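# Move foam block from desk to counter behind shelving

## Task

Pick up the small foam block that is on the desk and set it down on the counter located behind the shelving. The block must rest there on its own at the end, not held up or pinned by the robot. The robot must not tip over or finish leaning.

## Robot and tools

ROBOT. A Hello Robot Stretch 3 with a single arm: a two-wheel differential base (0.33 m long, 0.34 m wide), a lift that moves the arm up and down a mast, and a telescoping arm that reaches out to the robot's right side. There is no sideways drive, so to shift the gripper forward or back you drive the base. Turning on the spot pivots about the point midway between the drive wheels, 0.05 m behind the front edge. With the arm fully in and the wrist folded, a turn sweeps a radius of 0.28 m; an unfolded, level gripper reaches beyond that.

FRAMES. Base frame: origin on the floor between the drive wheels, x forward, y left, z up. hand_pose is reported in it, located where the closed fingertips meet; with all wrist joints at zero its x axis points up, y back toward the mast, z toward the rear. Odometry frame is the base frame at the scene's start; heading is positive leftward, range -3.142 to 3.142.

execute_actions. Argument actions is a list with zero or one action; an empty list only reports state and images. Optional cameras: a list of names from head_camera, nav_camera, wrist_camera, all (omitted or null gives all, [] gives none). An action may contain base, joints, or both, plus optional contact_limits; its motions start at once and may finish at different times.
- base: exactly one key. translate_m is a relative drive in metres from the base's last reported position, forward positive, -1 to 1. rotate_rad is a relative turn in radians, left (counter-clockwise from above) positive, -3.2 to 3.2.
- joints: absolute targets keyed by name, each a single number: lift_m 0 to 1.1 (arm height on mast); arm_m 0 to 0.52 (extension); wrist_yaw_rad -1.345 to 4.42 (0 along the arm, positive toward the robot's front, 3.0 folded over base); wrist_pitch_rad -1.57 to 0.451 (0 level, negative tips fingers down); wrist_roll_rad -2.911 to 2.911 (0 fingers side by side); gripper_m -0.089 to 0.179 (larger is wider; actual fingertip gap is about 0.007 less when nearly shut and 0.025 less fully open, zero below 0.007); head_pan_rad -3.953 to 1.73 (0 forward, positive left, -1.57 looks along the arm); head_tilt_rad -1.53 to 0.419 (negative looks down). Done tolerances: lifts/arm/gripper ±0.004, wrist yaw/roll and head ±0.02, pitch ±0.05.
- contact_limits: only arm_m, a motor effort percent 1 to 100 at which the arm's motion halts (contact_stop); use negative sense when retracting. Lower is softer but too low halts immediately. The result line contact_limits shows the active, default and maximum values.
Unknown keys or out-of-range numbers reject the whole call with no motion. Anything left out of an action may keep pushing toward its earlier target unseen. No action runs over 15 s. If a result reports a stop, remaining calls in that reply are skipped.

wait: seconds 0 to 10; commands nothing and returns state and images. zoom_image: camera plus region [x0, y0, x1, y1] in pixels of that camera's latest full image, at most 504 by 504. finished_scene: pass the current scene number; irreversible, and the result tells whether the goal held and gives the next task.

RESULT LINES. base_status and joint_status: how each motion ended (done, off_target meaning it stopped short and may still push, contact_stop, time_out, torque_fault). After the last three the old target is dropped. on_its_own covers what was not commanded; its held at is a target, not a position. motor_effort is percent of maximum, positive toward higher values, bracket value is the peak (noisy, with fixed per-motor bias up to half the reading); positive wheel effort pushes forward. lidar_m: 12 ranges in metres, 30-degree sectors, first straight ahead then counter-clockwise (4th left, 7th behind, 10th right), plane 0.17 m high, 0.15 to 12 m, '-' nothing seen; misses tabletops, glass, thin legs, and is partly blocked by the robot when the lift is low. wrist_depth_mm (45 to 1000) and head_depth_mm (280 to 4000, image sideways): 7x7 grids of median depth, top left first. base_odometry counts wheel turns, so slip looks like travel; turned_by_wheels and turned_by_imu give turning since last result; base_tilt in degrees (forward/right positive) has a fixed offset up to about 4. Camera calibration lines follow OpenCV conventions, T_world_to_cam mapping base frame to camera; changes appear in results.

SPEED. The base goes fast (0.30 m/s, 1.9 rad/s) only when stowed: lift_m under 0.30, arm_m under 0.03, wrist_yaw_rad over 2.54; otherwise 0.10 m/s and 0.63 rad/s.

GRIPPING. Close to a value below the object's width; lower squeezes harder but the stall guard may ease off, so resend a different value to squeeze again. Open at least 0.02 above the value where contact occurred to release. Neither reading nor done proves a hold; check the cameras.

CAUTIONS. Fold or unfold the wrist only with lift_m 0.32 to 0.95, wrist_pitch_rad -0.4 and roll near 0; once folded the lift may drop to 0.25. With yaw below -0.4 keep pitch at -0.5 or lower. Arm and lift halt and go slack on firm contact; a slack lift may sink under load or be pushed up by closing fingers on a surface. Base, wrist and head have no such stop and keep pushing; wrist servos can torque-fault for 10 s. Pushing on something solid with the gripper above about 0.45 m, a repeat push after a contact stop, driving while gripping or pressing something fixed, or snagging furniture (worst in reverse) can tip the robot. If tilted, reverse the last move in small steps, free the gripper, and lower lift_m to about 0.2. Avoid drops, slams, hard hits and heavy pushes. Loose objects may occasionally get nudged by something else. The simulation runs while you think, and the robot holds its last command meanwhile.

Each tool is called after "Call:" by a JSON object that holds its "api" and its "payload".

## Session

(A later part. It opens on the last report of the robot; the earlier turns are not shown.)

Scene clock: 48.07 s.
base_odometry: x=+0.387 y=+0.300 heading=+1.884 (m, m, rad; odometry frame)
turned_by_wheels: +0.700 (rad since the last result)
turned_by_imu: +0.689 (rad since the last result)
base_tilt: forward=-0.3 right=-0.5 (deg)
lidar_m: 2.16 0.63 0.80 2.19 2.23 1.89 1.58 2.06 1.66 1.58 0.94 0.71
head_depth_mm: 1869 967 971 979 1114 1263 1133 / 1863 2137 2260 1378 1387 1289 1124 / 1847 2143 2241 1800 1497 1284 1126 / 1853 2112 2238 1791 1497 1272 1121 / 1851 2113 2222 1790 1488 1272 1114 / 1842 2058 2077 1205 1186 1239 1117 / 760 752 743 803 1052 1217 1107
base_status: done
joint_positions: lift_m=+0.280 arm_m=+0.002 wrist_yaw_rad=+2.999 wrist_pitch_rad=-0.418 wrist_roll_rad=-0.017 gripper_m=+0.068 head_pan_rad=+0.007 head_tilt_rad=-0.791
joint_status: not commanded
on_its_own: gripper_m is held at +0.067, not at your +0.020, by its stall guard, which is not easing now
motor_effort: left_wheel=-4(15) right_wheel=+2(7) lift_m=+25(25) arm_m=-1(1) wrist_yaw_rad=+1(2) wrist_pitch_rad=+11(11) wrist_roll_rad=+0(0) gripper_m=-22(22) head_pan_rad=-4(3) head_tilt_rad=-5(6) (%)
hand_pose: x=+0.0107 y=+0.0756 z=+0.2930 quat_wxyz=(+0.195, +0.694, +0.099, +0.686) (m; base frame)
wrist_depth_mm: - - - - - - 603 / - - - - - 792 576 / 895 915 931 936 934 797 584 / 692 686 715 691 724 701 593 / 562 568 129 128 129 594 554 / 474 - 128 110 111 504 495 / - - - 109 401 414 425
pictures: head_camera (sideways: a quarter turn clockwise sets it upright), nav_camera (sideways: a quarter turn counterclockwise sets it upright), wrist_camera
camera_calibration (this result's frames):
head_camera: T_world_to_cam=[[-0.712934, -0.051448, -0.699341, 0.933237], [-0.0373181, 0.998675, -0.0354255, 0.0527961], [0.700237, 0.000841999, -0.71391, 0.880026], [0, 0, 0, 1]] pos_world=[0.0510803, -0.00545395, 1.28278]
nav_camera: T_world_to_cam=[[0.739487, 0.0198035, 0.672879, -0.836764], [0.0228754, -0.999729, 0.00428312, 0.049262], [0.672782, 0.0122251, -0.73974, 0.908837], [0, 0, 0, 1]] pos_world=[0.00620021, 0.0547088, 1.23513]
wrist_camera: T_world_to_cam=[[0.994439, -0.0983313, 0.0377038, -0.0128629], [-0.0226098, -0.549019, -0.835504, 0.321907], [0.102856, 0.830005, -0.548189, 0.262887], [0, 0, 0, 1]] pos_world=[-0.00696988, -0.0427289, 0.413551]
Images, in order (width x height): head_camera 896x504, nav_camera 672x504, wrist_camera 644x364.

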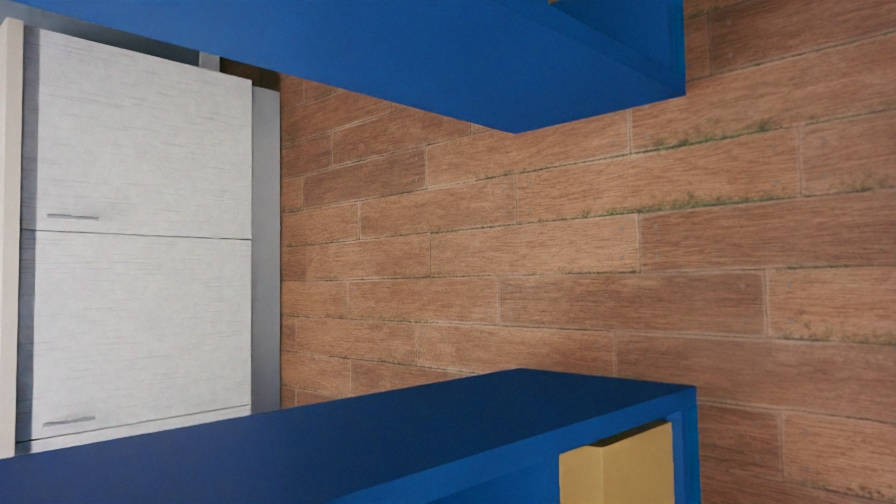

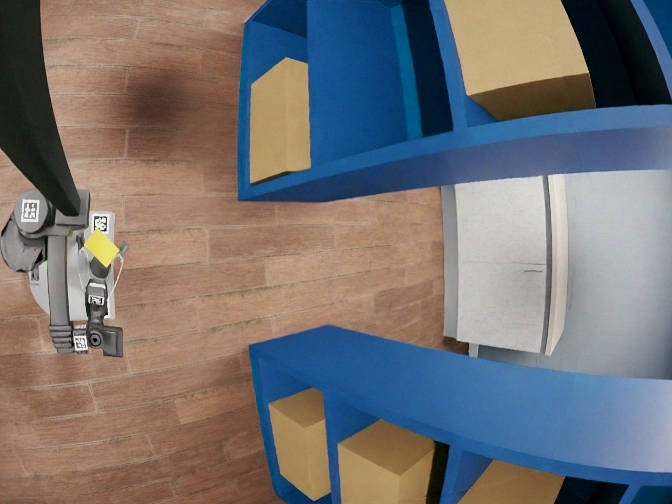

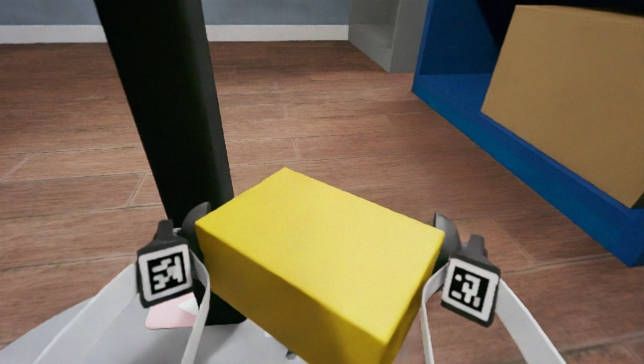

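Call:
{"api": "execute_actions", "payload": {"actions": [{"base":{"rotate_rad":-0.05}}], "cameras": []}}

Call:
{"api": "execute_actions", "payload": {"actions": [{"base":{"translate_m":0.8}}], "cameras": []}}

Call:
{"api": "execute_actions", "payload": {"actions": [{"base":{"translate_m":0.9},"joints":{"head_tilt_rad":-0.6}}], "cameras": []}}

Call:
{"api": "execute_actions", "payload": {"actions": [{"base":{"rotate_rad":1.6},"joints":{"head_tilt_rad":-0.6,"head_pan_rad":-1.57,"lift_m":0.95}}]}}

Scene clock: 49.33 s.
base_odometry: x=+0.387 y=+0.300 heading=+1.835 (m, m, rad; odometry frame)
turned_by_wheels: -0.050 (rad since the last result)
turned_by_imu: -0.050 (rad since the last result)
base_tilt: forward=-0.2 right=-0.6 (deg)
lidar_m: 1.04 0.62 0.76 2.19 2.21 1.89 1.58 2.04 1.70 1.58 1.00 0.71
head_depth_mm: 839 856 876 902 1323 1292 1128 / 1883 2155 1194 1224 1263 1292 1127 / 1867 2160 2227 1809 1492 1282 1123 / 1850 2127 2232 1796 1491 1276 1118 / 1835 2110 2228 1780 1486 1272 1112 / 1816 2080 2200 1685 1398 1247 1111 / 1768 923 883 847 989 1214 1107
base_status: done
joint_positions: lift_m=+0.280 arm_m=+0.002 wrist_yaw_rad=+2.999 wrist_pitch_rad=-0.418 wrist_roll_rad=-0.017 gripper_m=+0.068 head_pan_rad=+0.007 head_tilt_rad=-0.791
joint_status: not commanded
on_its_own: gripper_m is held at +0.067, not at your +0.020, by its stall guard, which is not easing now
motor_effort: left_wheel=+3(7) right_wheel=-3(2) lift_m=+25(25) arm_m=-1(1) wrist_yaw_rad=+1(1) wrist_pitch_rad=+11(11) wrist_roll_rad=+0(0) gripper_m=-22(22) head_pan_rad=-3(3) head_tilt_rad=-6(5) (%)
hand_pose: x=+0.0107 y=+0.0756 z=+0.2930 quat_wxyz=(+0.195, +0.694, +0.099, +0.686) (m; base frame)
wrist_depth_mm: - - - - - 739 594 / - - - - - 752 557 / 886 911 919 963 951 771 564 / 688 690 713 690 735 703 571 / 561 565 129 128 129 596 559 / 472 - 128 110 111 500 497 / - - - 109 399 413 433
pictures: none
No camera images: the call's "cameras" was empty. Leave "cameras" out to get every camera's image.

Scene clock: 53.77 s.
base_odometry: x=+0.178 y=+1.073 heading=+1.835 (m, m, rad; odometry frame)
turned_by_wheels: +0.000 (rad since the last result)
turned_by_imu: +0.003 (rad since the last result)
base_tilt: forward=-0.4 right=-0.5 (deg)
lidar_m: 1.36 1.38 0.34 0.32 0.32 2.63 2.37 2.40 0.32 0.29 0.30 0.37
head_depth_mm: 1345 1381 2126 1818 1505 1291 710 / 1335 1361 1602 1816 1493 1283 1122 / 1329 1345 1582 1794 1489 1281 1118 / 1308 1330 1562 1800 1495 1274 1117 / 1301 1318 1542 1738 1484 1276 1114 / 1280 1300 1519 1728 1477 1270 1113 / 1268 1288 1498 1719 1472 1269 1107
base_status: done
joint_positions: lift_m=+0.280 arm_m=+0.002 wrist_yaw_rad=+2.999 wrist_pitch_rad=-0.418 wrist_roll_rad=-0.017 gripper_m=+0.068 head_pan_rad=+0.007 head_tilt_rad=-0.791
joint_status: not commanded
on_its_own: gripper_m is held at +0.067, not at your +0.020, by its stall guard, which is not easing now
motor_effort: left_wheel=+2(15) right_wheel=-2(4) lift_m=+25(25) arm_m=-1(1) wrist_yaw_rad=+1(1) wrist_pitch_rad=+11(11) wrist_roll_rad=+0(0) gripper_m=-22(22) head_pan_rad=-3(3) head_tilt_rad=-5(5) (%)
hand_pose: x=+0.0107 y=+0.0756 z=+0.2930 quat_wxyz=(+0.195, +0.694, +0.099, +0.686) (m; base frame)
wrist_depth_mm: 284 - 314 330 351 - - / 312 312 341 361 388 - - / 805 344 378 402 433 967 - / 680 379 397 417 490 745 740 / 560 434 128 128 130 597 599 / 474 - 128 109 111 505 498 / - - - 109 398 414 426
pictures: none
No camera images: the call's "cameras" was empty. Leave "cameras" out to get every camera's image.

Scene clock: 58.53 s.
base_odometry: x=-0.057 y=+1.941 heading=+1.835 (m, m, rad; odometry frame)
turned_by_wheels: +0.000 (rad since the last result)
turned_by_imu: +0.004 (rad since the last result)
base_tilt: forward=-0.3 right=-0.6 (deg)
lidar_m: 0.47 0.48 0.60 1.25 1.06 0.78 1.16 0.67 0.82 1.36 1.37 0.51
head_depth_mm: 889 990 973 682 637 773 987 / 880 984 964 677 626 760 967 / 876 973 954 674 616 745 942 / 867 961 946 669 606 731 924 / 856 951 932 663 598 715 898 / 851 942 926 659 564 704 879 / 844 933 912 654 562 693 859
base_status: done
joint_positions: lift_m=+0.280 arm_m=+0.002 wrist_yaw_rad=+2.999 wrist_pitch_rad=-0.418 wrist_roll_rad=-0.017 gripper_m=+0.068 head_pan_rad=+0.007 head_tilt_rad=-0.605
joint_status: all done
on_its_own: gripper_m is held at +0.067, not at your +0.020, by its stall guard, which is not easing now
motor_effort: left_wheel=+2(15) right_wheel=-2(3) lift_m=+25(25) arm_m=-1(1) wrist_yaw_rad=+1(1) wrist_pitch_rad=+10(11) wrist_roll_rad=+0(0) gripper_m=-22(22) head_pan_rad=-3(3) head_tilt_rad=+3(24) (%)
hand_pose: x=+0.0106 y=+0.0756 z=+0.2930 quat_wxyz=(+0.195, +0.694, +0.099, +0.686) (m; base frame)
wrist_depth_mm: - - - - 886 580 431 / - - - - 987 592 439 / 882 907 937 945 913 635 442 / 691 705 709 682 721 668 466 / 559 563 128 128 129 597 510 / 471 - 128 110 111 503 486 / - - - 109 399 416 426
pictures: none
No camera images: the call's "cameras" was empty. Leave "cameras" out to get every camera's image.

Scene clock: 65.47 s.
base_odometry: x=-0.057 y=+1.941 heading=-2.849 (m, m, rad; odometry frame)
turned_by_wheels: +1.600 (rad since the last result)
turned_by_imu: +1.577 (rad since the last result)
base_tilt: forward=-0.3 right=-0.4 (deg)
lidar_m: 2.42 1.02 0.78 1.10 0.76 0.84 1.36 1.38 0.50 0.47 0.48 0.61
head_depth_mm: 886 986 972 681 - - 1138 / 881 977 966 677 580 - 997 / 873 970 953 672 576 - - / 867 966 944 667 574 - - / 865 960 934 664 569 - 983 / 855 952 927 658 599 691 960 / 854 948 919 654 594 712 887
base_status: done
joint_positions: lift_m=+0.950 arm_m=+0.002 wrist_yaw_rad=+2.999 wrist_pitch_rad=-0.419 wrist_roll_rad=-0.017 gripper_m=+0.068 head_pan_rad=-1.563 head_tilt_rad=-0.605
joint_status: all done
on_its_own: gripper_m is held at +0.067, not at your +0.020, by its stall guard, which is not easing now
motor_effort: left_wheel=-4(13) right_wheel=+3(7) lift_m=+43(44) arm_m=-1(1) wrist_yaw_rad=+1(1) wrist_pitch_rad=+11(10) wrist_roll_rad=+1(0) gripper_m=-22(22) head_pan_rad=-2(39) head_tilt_rad=+3(2) (%)
hand_pose: x=+0.0106 y=+0.0756 z=+0.9622 quat_wxyz=(+0.195, +0.694, +0.099, +0.686) (m; base frame)
wrist_depth_mm: 549 - - - 862 699 752 / 582 606 - - 907 770 818 / 636 674 - - 914 862 941 / 698 735 - - 970 965 - / 774 822 128 128 129 - - / 877 911 129 109 110 - - / 985 - - 111 - - -
pictures: head_camera (sideways: a quarter turn clockwise sets it upright), nav_camera (sideways: a quarter turn counterclockwise sets it upright), wrist_camera
camera_calibration (this result's frames):
head_camera: T_world_to_cam=[[-0.0510327, 0.571335, -0.819129, 1.08533], [0.998694, 0.0312198, -0.0404444, 0.0530196], [0.00246572, -0.820123, -0.572182, 0.699925], [0, 0, 0, 1]] pos_world=[0.000711405, -0.0477206, 1.29166]
nav_camera: T_world_to_cam=[[0.0194489, -0.602356, 0.797991, -0.995431], [-0.999715, -0.0227832, 0.00716778, 0.0517429], [0.0138632, -0.797903, -0.602627, 0.734514], [0, 0, 0, 1]] pos_world=[0.0609055, -0.0123547, 1.23661]
wrist_camera: T_world_to_cam=[[0.994453, -0.098197, 0.0376814, -0.0380537], [-0.0226148, -0.54951, -0.835181, 0.880676], [0.102719, 0.829697, -0.548682, 0.630277], [0, 0, 0, 1]] pos_world=[-0.00698214, -0.0427355, 1.08278]
Images, in order (width x height): head_camera 896x504, nav_camera 672x504, wrist_camera 644x364.

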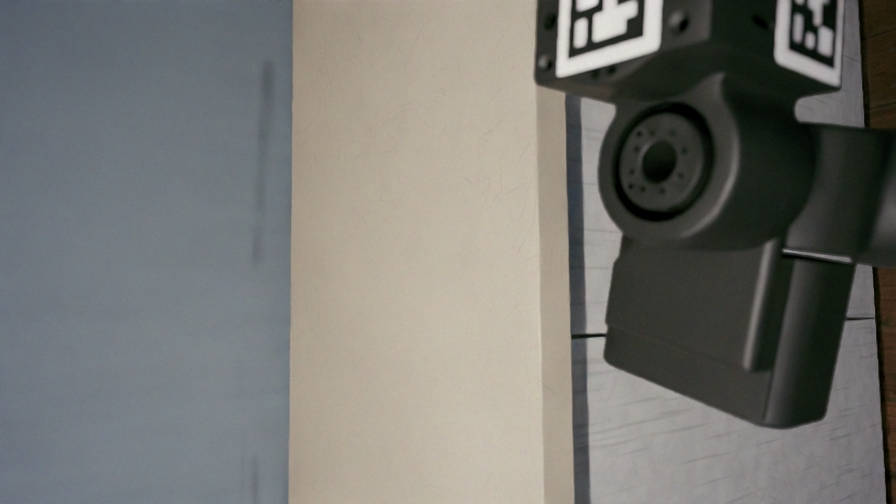

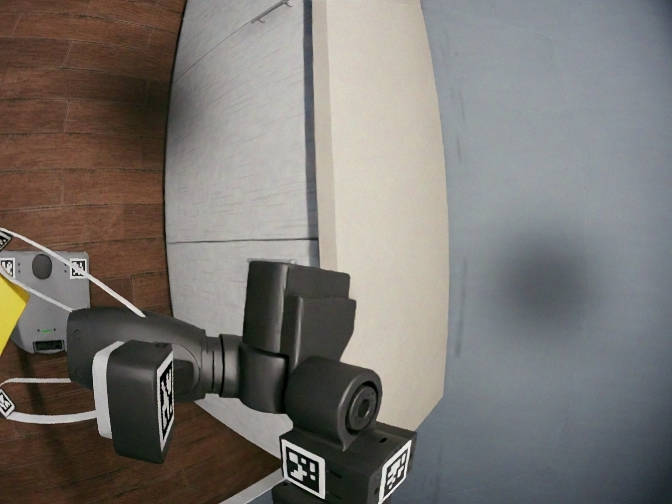

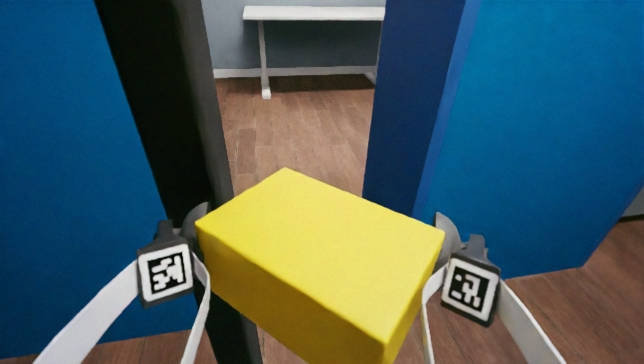

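Same geometry as before.

Call:
{"api": "execute_actions", "payload": {"actions": [{"joints":{"wrist_yaw_rad":0.0}}], "cameras": []}}

Call:
{"api": "execute_actions", "payload": {"actions": [{"joints":{"lift_m":1.0,"arm_m":0.25}}], "cameras": []}}

Call:
{"api": "execute_actions", "payload": {"actions": [{"joints":{"lift_m":0.94}}], "cameras": ["wrist_camera"]}}

Scene clock: 68.07 s.
base_odometry: x=-0.057 y=+1.941 heading=-2.849 (m, m, rad; odometry frame)
turned_by_wheels: +0.000 (rad since the last result)
turned_by_imu: -0.001 (rad since the last result)
base_tilt: forward=-0.3 right=-0.4 (deg)
lidar_m: 2.42 1.02 0.78 1.10 0.76 0.84 1.36 1.38 0.50 0.47 0.48 0.61
head_depth_mm: 887 987 972 680 - - - / 879 979 962 677 577 - - / 873 972 955 673 - - - / 869 970 942 668 561 - 924 / 863 959 937 664 587 732 914 / 858 952 928 659 600 721 898 / 854 944 919 656 594 710 884
base_status: not commanded
joint_positions: lift_m=+0.950 arm_m=+0.002 wrist_yaw_rad=+0.002 wrist_pitch_rad=-0.419 wrist_roll_rad=-0.017 gripper_m=+0.068 head_pan_rad=-1.563 head_tilt_rad=-0.605
joint_status: all done
on_its_own: gripper_m is held at +0.067, not at your +0.020, by its stall guard, which is not easing now
motor_effort: left_wheel=-4(4) right_wheel=+3(3) lift_m=+44(44) arm_m=-1(1) wrist_yaw_rad=-3(1) wrist_pitch_rad=+10(11) wrist_roll_rad=+0(0) gripper_m=-22(22) head_pan_rad=-4(3) head_tilt_rad=+3(3) (%)
hand_pose: x=-0.0211 y=-0.3708 z=+0.9622 quat_wxyz=(+0.698, +0.149, -0.685, -0.145) (m; base frame)
wrist_depth_mm: 701 711 739 734 751 751 762 / 529 548 562 575 584 612 830 / 372 382 386 394 400 408 416 / 287 291 294 286 303 307 312 / 263 263 129 128 129 285 295 / 333 332 133 109 111 368 380 / 382 399 396 111 405 449 451
pictures: none
No camera images: the call's "cameras" was empty. Leave "cameras" out to get every camera's image.

Scene clock: 71.13 s.
base_odometry: x=-0.057 y=+1.941 heading=-2.849 (m, m, rad; odometry frame)
turned_by_wheels: +0.000 (rad since the last result)
turned_by_imu: -0.001 (rad since the last result)
base_tilt: forward=-0.2 right=-0.4 (deg)
lidar_m: 2.41 1.02 0.78 1.10 0.76 0.84 1.35 1.38 0.51 0.47 0.48 0.61
head_depth_mm: 886 957 867 679 633 765 974 / 879 945 - 663 625 756 954 / 875 945 - 647 620 746 941 / 868 965 971 666 613 737 930 / 863 958 938 664 607 726 916 / 856 951 926 658 599 719 899 / 853 946 916 653 594 711 885
base_status: not commanded
joint_positions: lift_m=+1.000 arm_m=+0.250 wrist_yaw_rad=+0.001 wrist_pitch_rad=-0.419 wrist_roll_rad=-0.017 gripper_m=+0.068 head_pan_rad=-1.563 head_tilt_rad=-0.605
joint_status: all done
on_its_own: gripper_m is held at +0.067, not at your +0.020, by its stall guard, which is not easing now
motor_effort: left_wheel=-5(4) right_wheel=+2(3) lift_m=+43(44) arm_m=+3(2) wrist_yaw_rad=-1(3) wrist_pitch_rad=+11(11) wrist_roll_rad=+0(1) gripper_m=-22(22) head_pan_rad=-3(4) head_tilt_rad=+2(3) (%)
hand_pose: x=-0.0214 y=-0.6190 z=+1.0121 quat_wxyz=(+0.698, +0.149, -0.685, -0.146) (m; base frame)
wrist_depth_mm: 494 500 504 509 519 525 533 / 534 546 554 559 568 579 587 / 481 487 489 505 516 521 617 / 370 373 378 368 391 398 401 / 300 313 129 128 129 318 321 / 252 258 134 110 111 270 267 / 224 219 220 110 214 221 229
pictures: none
No camera images: the call's "cameras" was empty. Leave "cameras" out to get every camera's image.

Scene clock: 72.50 s.
base_odometry: x=-0.057 y=+1.941 heading=-2.849 (m, m, rad; odometry frame)
turned_by_wheels: +0.000 (rad since the last result)
turned_by_imu: +0.000 (rad since the last result)
base_tilt: forward=-0.3 right=-0.5 (deg)
lidar_m: 2.41 1.02 0.78 1.10 0.76 0.84 1.36 1.38 0.50 0.47 0.48 0.61
head_depth_mm: 882 984 1055 - 647 767 973 / 877 979 1045 622 625 757 954 / 872 973 - - 619 747 940 / 867 965 1001 628 613 739 923 / 863 959 936 662 608 727 913 / 859 955 927 658 600 721 899 / 853 945 919 655 593 712 885
base_status: not commanded
joint_positions: lift_m=+0.940 arm_m=+0.250 wrist_yaw_rad=+0.001 wrist_pitch_rad=-0.419 wrist_roll_rad=-0.017 gripper_m=+0.068 head_pan_rad=-1.563 head_tilt_rad=-0.605
joint_status: all done
on_its_own: gripper_m is held at +0.067, not at your +0.020, by its stall guard, which is not easing now
motor_effort: left_wheel=-4(4) right_wheel=+3(3) lift_m=+25(39) arm_m=+2(3) wrist_yaw_rad=-1(1) wrist_pitch_rad=+11(11) wrist_roll_rad=+0(1) gripper_m=-22(22) head_pan_rad=-3(3) head_tilt_rad=+3(3) (%)
hand_pose: x=-0.0214 y=-0.6190 z=+0.9528 quat_wxyz=(+0.698, +0.149, -0.685, -0.146) (m; base frame)
wrist_depth_mm: 496 499 505 515 522 525 536 / 500 509 520 537 550 553 567 / 348 354 362 369 376 382 391 / 270 273 276 269 284 288 292 / 220 229 129 128 129 232 235 / 185 189 133 110 111 197 195 / - 160 162 111 156 161 167
pictures: wrist_camera
camera_calibration (this result's frames):
wrist_camera: T_world_to_cam=[[-0.998285, -0.0448224, 0.0376645, -0.0836071], [-0.0560789, 0.547271, -0.835075, 1.16859], [0.0168174, -0.835754, -0.548846, 0.1721], [0, 0, 0, 1]] pos_world=[-0.0208249, -0.499448, 1.07346]
Images, in order (width x height): wrist_camera 644x364.

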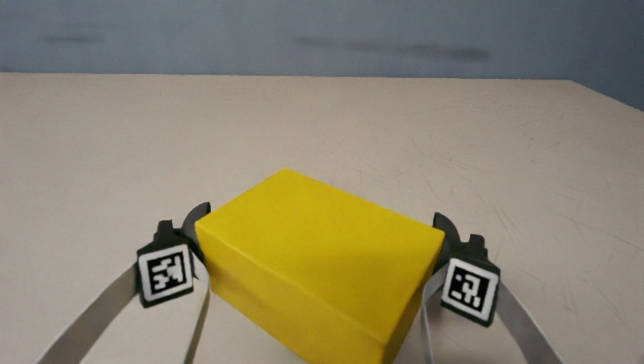

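Call:
{"api": "execute_actions", "payload": {"actions": [{"joints":{"lift_m":0.918}}], "cameras": []}}

Call:
{"api": "execute_actions", "payload": {"actions": [{"joints":{"gripper_m":0.16}}], "cameras": []}}

Call:
{"api": "execute_actions", "payload": {"actions": [{"joints":{"lift_m":1.0}}], "cameras": []}}

Call:
{"api": "execute_actions", "payload": {"actions": [{"joints":{"arm_m":0.0}}], "cameras": ["wrist_camera"]}}

Scene clock: 73.60 s.
base_odometry: x=-0.057 y=+1.941 heading=-2.849 (m, m, rad; odometry frame)
turned_by_wheels: +0.000 (rad since the last result)
turned_by_imu: +0.000 (rad since the last result)
base_tilt: forward=-0.3 right=-0.4 (deg)
lidar_m: 2.42 1.02 0.78 1.10 0.76 0.84 1.36 1.38 0.50 0.47 0.48 0.61
head_depth_mm: 885 986 1033 - 655 764 972 / 879 978 1048 - 625 756 957 / 873 972 1042 - 619 747 942 / 868 966 994 640 613 737 930 / 864 960 937 662 608 726 913 / 857 954 927 658 600 718 897 / 854 946 916 655 593 712 883
base_status: not commanded
joint_positions: lift_m=+0.918 arm_m=+0.250 wrist_yaw_rad=+0.001 wrist_pitch_rad=-0.419 wrist_roll_rad=-0.017 gripper_m=+0.068 head_pan_rad=-1.563 head_tilt_rad=-0.605
joint_status: all done
on_its_own: gripper_m is held at +0.067, not at your +0.020, by its stall guard, which is not easing now
motor_effort: left_wheel=-4(4) right_wheel=+2(3) lift_m=+25(25) arm_m=+3(3) wrist_yaw_rad=-1(1) wrist_pitch_rad=+10(11) wrist_roll_rad=+0(0) gripper_m=-22(22) head_pan_rad=-4(3) head_tilt_rad=+3(3) (%)
hand_pose: x=-0.0214 y=-0.6190 z=+0.9308 quat_wxyz=(+0.698, +0.149, -0.685, -0.146) (m; base frame)
wrist_depth_mm: 493 498 504 509 522 529 538 / 429 441 452 464 482 494 557 / 303 306 313 317 324 331 335 / 233 234 238 232 245 249 253 / 189 197 129 128 129 200 202 / 159 163 133 109 111 170 168 / - 139 139 111 135 140 144
pictures: none
No camera images: the call's "cameras" was empty. Leave "cameras" out to get every camera's image.

Scene clock: 75.00 s.
base_odometry: x=-0.057 y=+1.941 heading=-2.849 (m, m, rad; odometry frame)
turned_by_wheels: +0.000 (rad since the last result)
turned_by_imu: +0.000 (rad since the last result)
base_tilt: forward=-0.3 right=-0.5 (deg)
lidar_m: 2.41 1.02 0.78 1.10 0.76 0.84 1.36 1.38 0.50 0.47 0.48 0.61
head_depth_mm: 884 984 1034 - 654 765 974 / 879 978 1050 - 625 756 954 / 873 972 1040 - 619 747 942 / 867 967 999 641 613 739 924 / 863 959 935 660 607 727 911 / 858 954 926 659 601 721 898 / 851 947 916 655 593 710 884
base_status: not commanded
joint_positions: lift_m=+0.918 arm_m=+0.250 wrist_yaw_rad=+0.001 wrist_pitch_rad=-0.419 wrist_roll_rad=-0.017 gripper_m=+0.160 head_pan_rad=-1.563 head_tilt_rad=-0.605
joint_status: all done
motor_effort: left_wheel=-4(4) right_wheel=+2(2) lift_m=+25(26) arm_m=+3(3) wrist_yaw_rad=+0(1) wrist_pitch_rad=+11(11) wrist_roll_rad=+0(0) gripper_m=+0(90) head_pan_rad=-2(3) head_tilt_rad=+3(3) (%)
hand_pose: x=-0.0214 y=-0.6190 z=+0.9308 quat_wxyz=(+0.698, +0.149, -0.685, -0.146) (m; base frame)
wrist_depth_mm: 496 500 506 514 516 527 533 / 430 442 453 468 481 496 556 / 305 308 313 319 325 332 339 / 232 236 239 171 245 249 253 / 190 199 136 132 139 208 203 / - 157 147 114 119 - 169 / 136 139 140 117 138 143 145
pictures: none
No camera images: the call's "cameras" was empty. Leave "cameras" out to get every camera's image.

Scene clock: 76.57 s.
base_odometry: x=-0.057 y=+1.941 heading=-2.849 (m, m, rad; odometry frame)
turned_by_wheels: +0.000 (rad since the last result)
turned_by_imu: +0.000 (rad since the last result)
base_tilt: forward=-0.2 right=-0.6 (deg)
lidar_m: 2.42 1.02 0.78 1.10 0.76 0.84 1.36 1.38 0.50 0.47 0.48 0.61
head_depth_mm: 885 955 869 679 632 764 970 / 879 946 - 663 624 754 955 / 873 942 - 639 619 747 941 / 871 964 947 640 612 738 926 / 863 962 942 662 606 726 913 / 857 954 924 659 600 720 902 / 851 946 917 653 593 710 883
base_status: not commanded
joint_positions: lift_m=+1.000 arm_m=+0.250 wrist_yaw_rad=+0.001 wrist_pitch_rad=-0.419 wrist_roll_rad=-0.017 gripper_m=+0.160 head_pan_rad=-1.563 head_tilt_rad=-0.605
joint_status: all done
motor_effort: left_wheel=-4(4) right_wheel=+2(2) lift_m=+42(45) arm_m=+3(3) wrist_yaw_rad=-1(1) wrist_pitch_rad=+11(11) wrist_roll_rad=+0(0) gripper_m=+0(0) head_pan_rad=-3(3) head_tilt_rad=+3(3) (%)
hand_pose: x=-0.0214 y=-0.6190 z=+1.0122 quat_wxyz=(+0.698, +0.149, -0.685, -0.146) (m; base frame)
wrist_depth_mm: 489 504 509 508 519 527 528 / 541 541 549 564 568 583 586 / 479 489 499 503 514 524 620 / 369 374 380 385 392 394 400 / 301 314 305 309 313 329 321 / 260 248 257 213 262 - 268 / 213 220 209 178 220 226 230
pictures: none
No camera images: the call's "cameras" was empty. Leave "cameras" out to get every camera's image.

Scene clock: 79.63 s.
base_odometry: x=-0.057 y=+1.941 heading=-2.849 (m, m, rad; odometry frame)
turned_by_wheels: +0.000 (rad since the last result)
turned_by_imu: -0.001 (rad since the last result)
base_tilt: forward=-0.3 right=-0.5 (deg)
lidar_m: 2.41 1.02 0.78 1.10 0.76 0.84 1.36 1.37 0.50 0.47 0.48 0.61
head_depth_mm: 888 984 974 - - - - / 877 982 965 740 - - - / 873 972 952 753 - - - / 867 966 941 653 - 746 955 / 862 958 934 664 614 730 912 / 858 949 925 660 601 720 901 / 853 947 917 653 594 713 884
base_status: not commanded
joint_positions: lift_m=+1.000 arm_m=+0.002 wrist_yaw_rad=+0.001 wrist_pitch_rad=-0.419 wrist_roll_rad=-0.017 gripper_m=+0.160 head_pan_rad=-1.563 head_tilt_rad=-0.605
joint_status: all done
joint sent to its limit — the command would take arm_m past its lower limit, so that joint was sent only as far as its limit.
motor_effort: left_wheel=-4(4) right_wheel=+2(2) lift_m=+43(42) arm_m=-1(0) wrist_yaw_rad=-1(0) wrist_pitch_rad=+11(12) wrist_roll_rad=+0(0) gripper_m=+0(0) head_pan_rad=-2(4) head_tilt_rad=+2(3) (%)
hand_pose: x=-0.0214 y=-0.3708 z=+1.0122 quat_wxyz=(+0.698, +0.149, -0.685, -0.146) (m; base frame)
wrist_depth_mm: 698 715 722 738 738 752 763 / 684 702 714 739 761 795 830 / 484 492 499 505 523 528 614 / 370 376 378 371 391 398 405 / 302 315 308 311 315 329 320 / 291 353 346 352 362 - 379 / 397 396 401 419 427 447 456
pictures: wrist_camera
camera_calibration (this result's frames):
wrist_camera: T_world_to_cam=[[-0.998287, -0.0447623, 0.0376646, -0.0747084], [-0.0560461, 0.547274, -0.835075, 1.0823], [0.016767, -0.835756, -0.548846, 0.412086], [0, 0, 0, 1]] pos_world=[-0.0208312, -0.251257, 1.13279]
Images, in order (width x height): wrist_camera 644x364.

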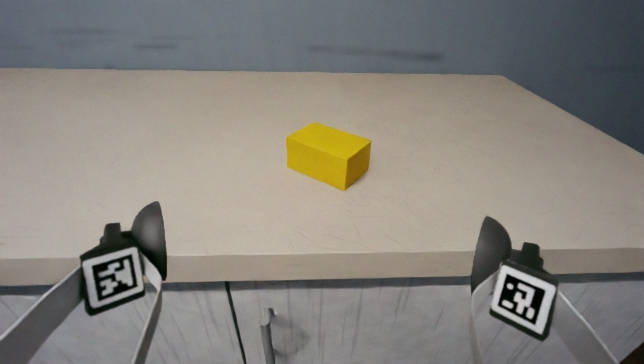

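Call:
{"api": "finished_scene", "payload": {"scene": 2}}

The scene is finished: the task was done.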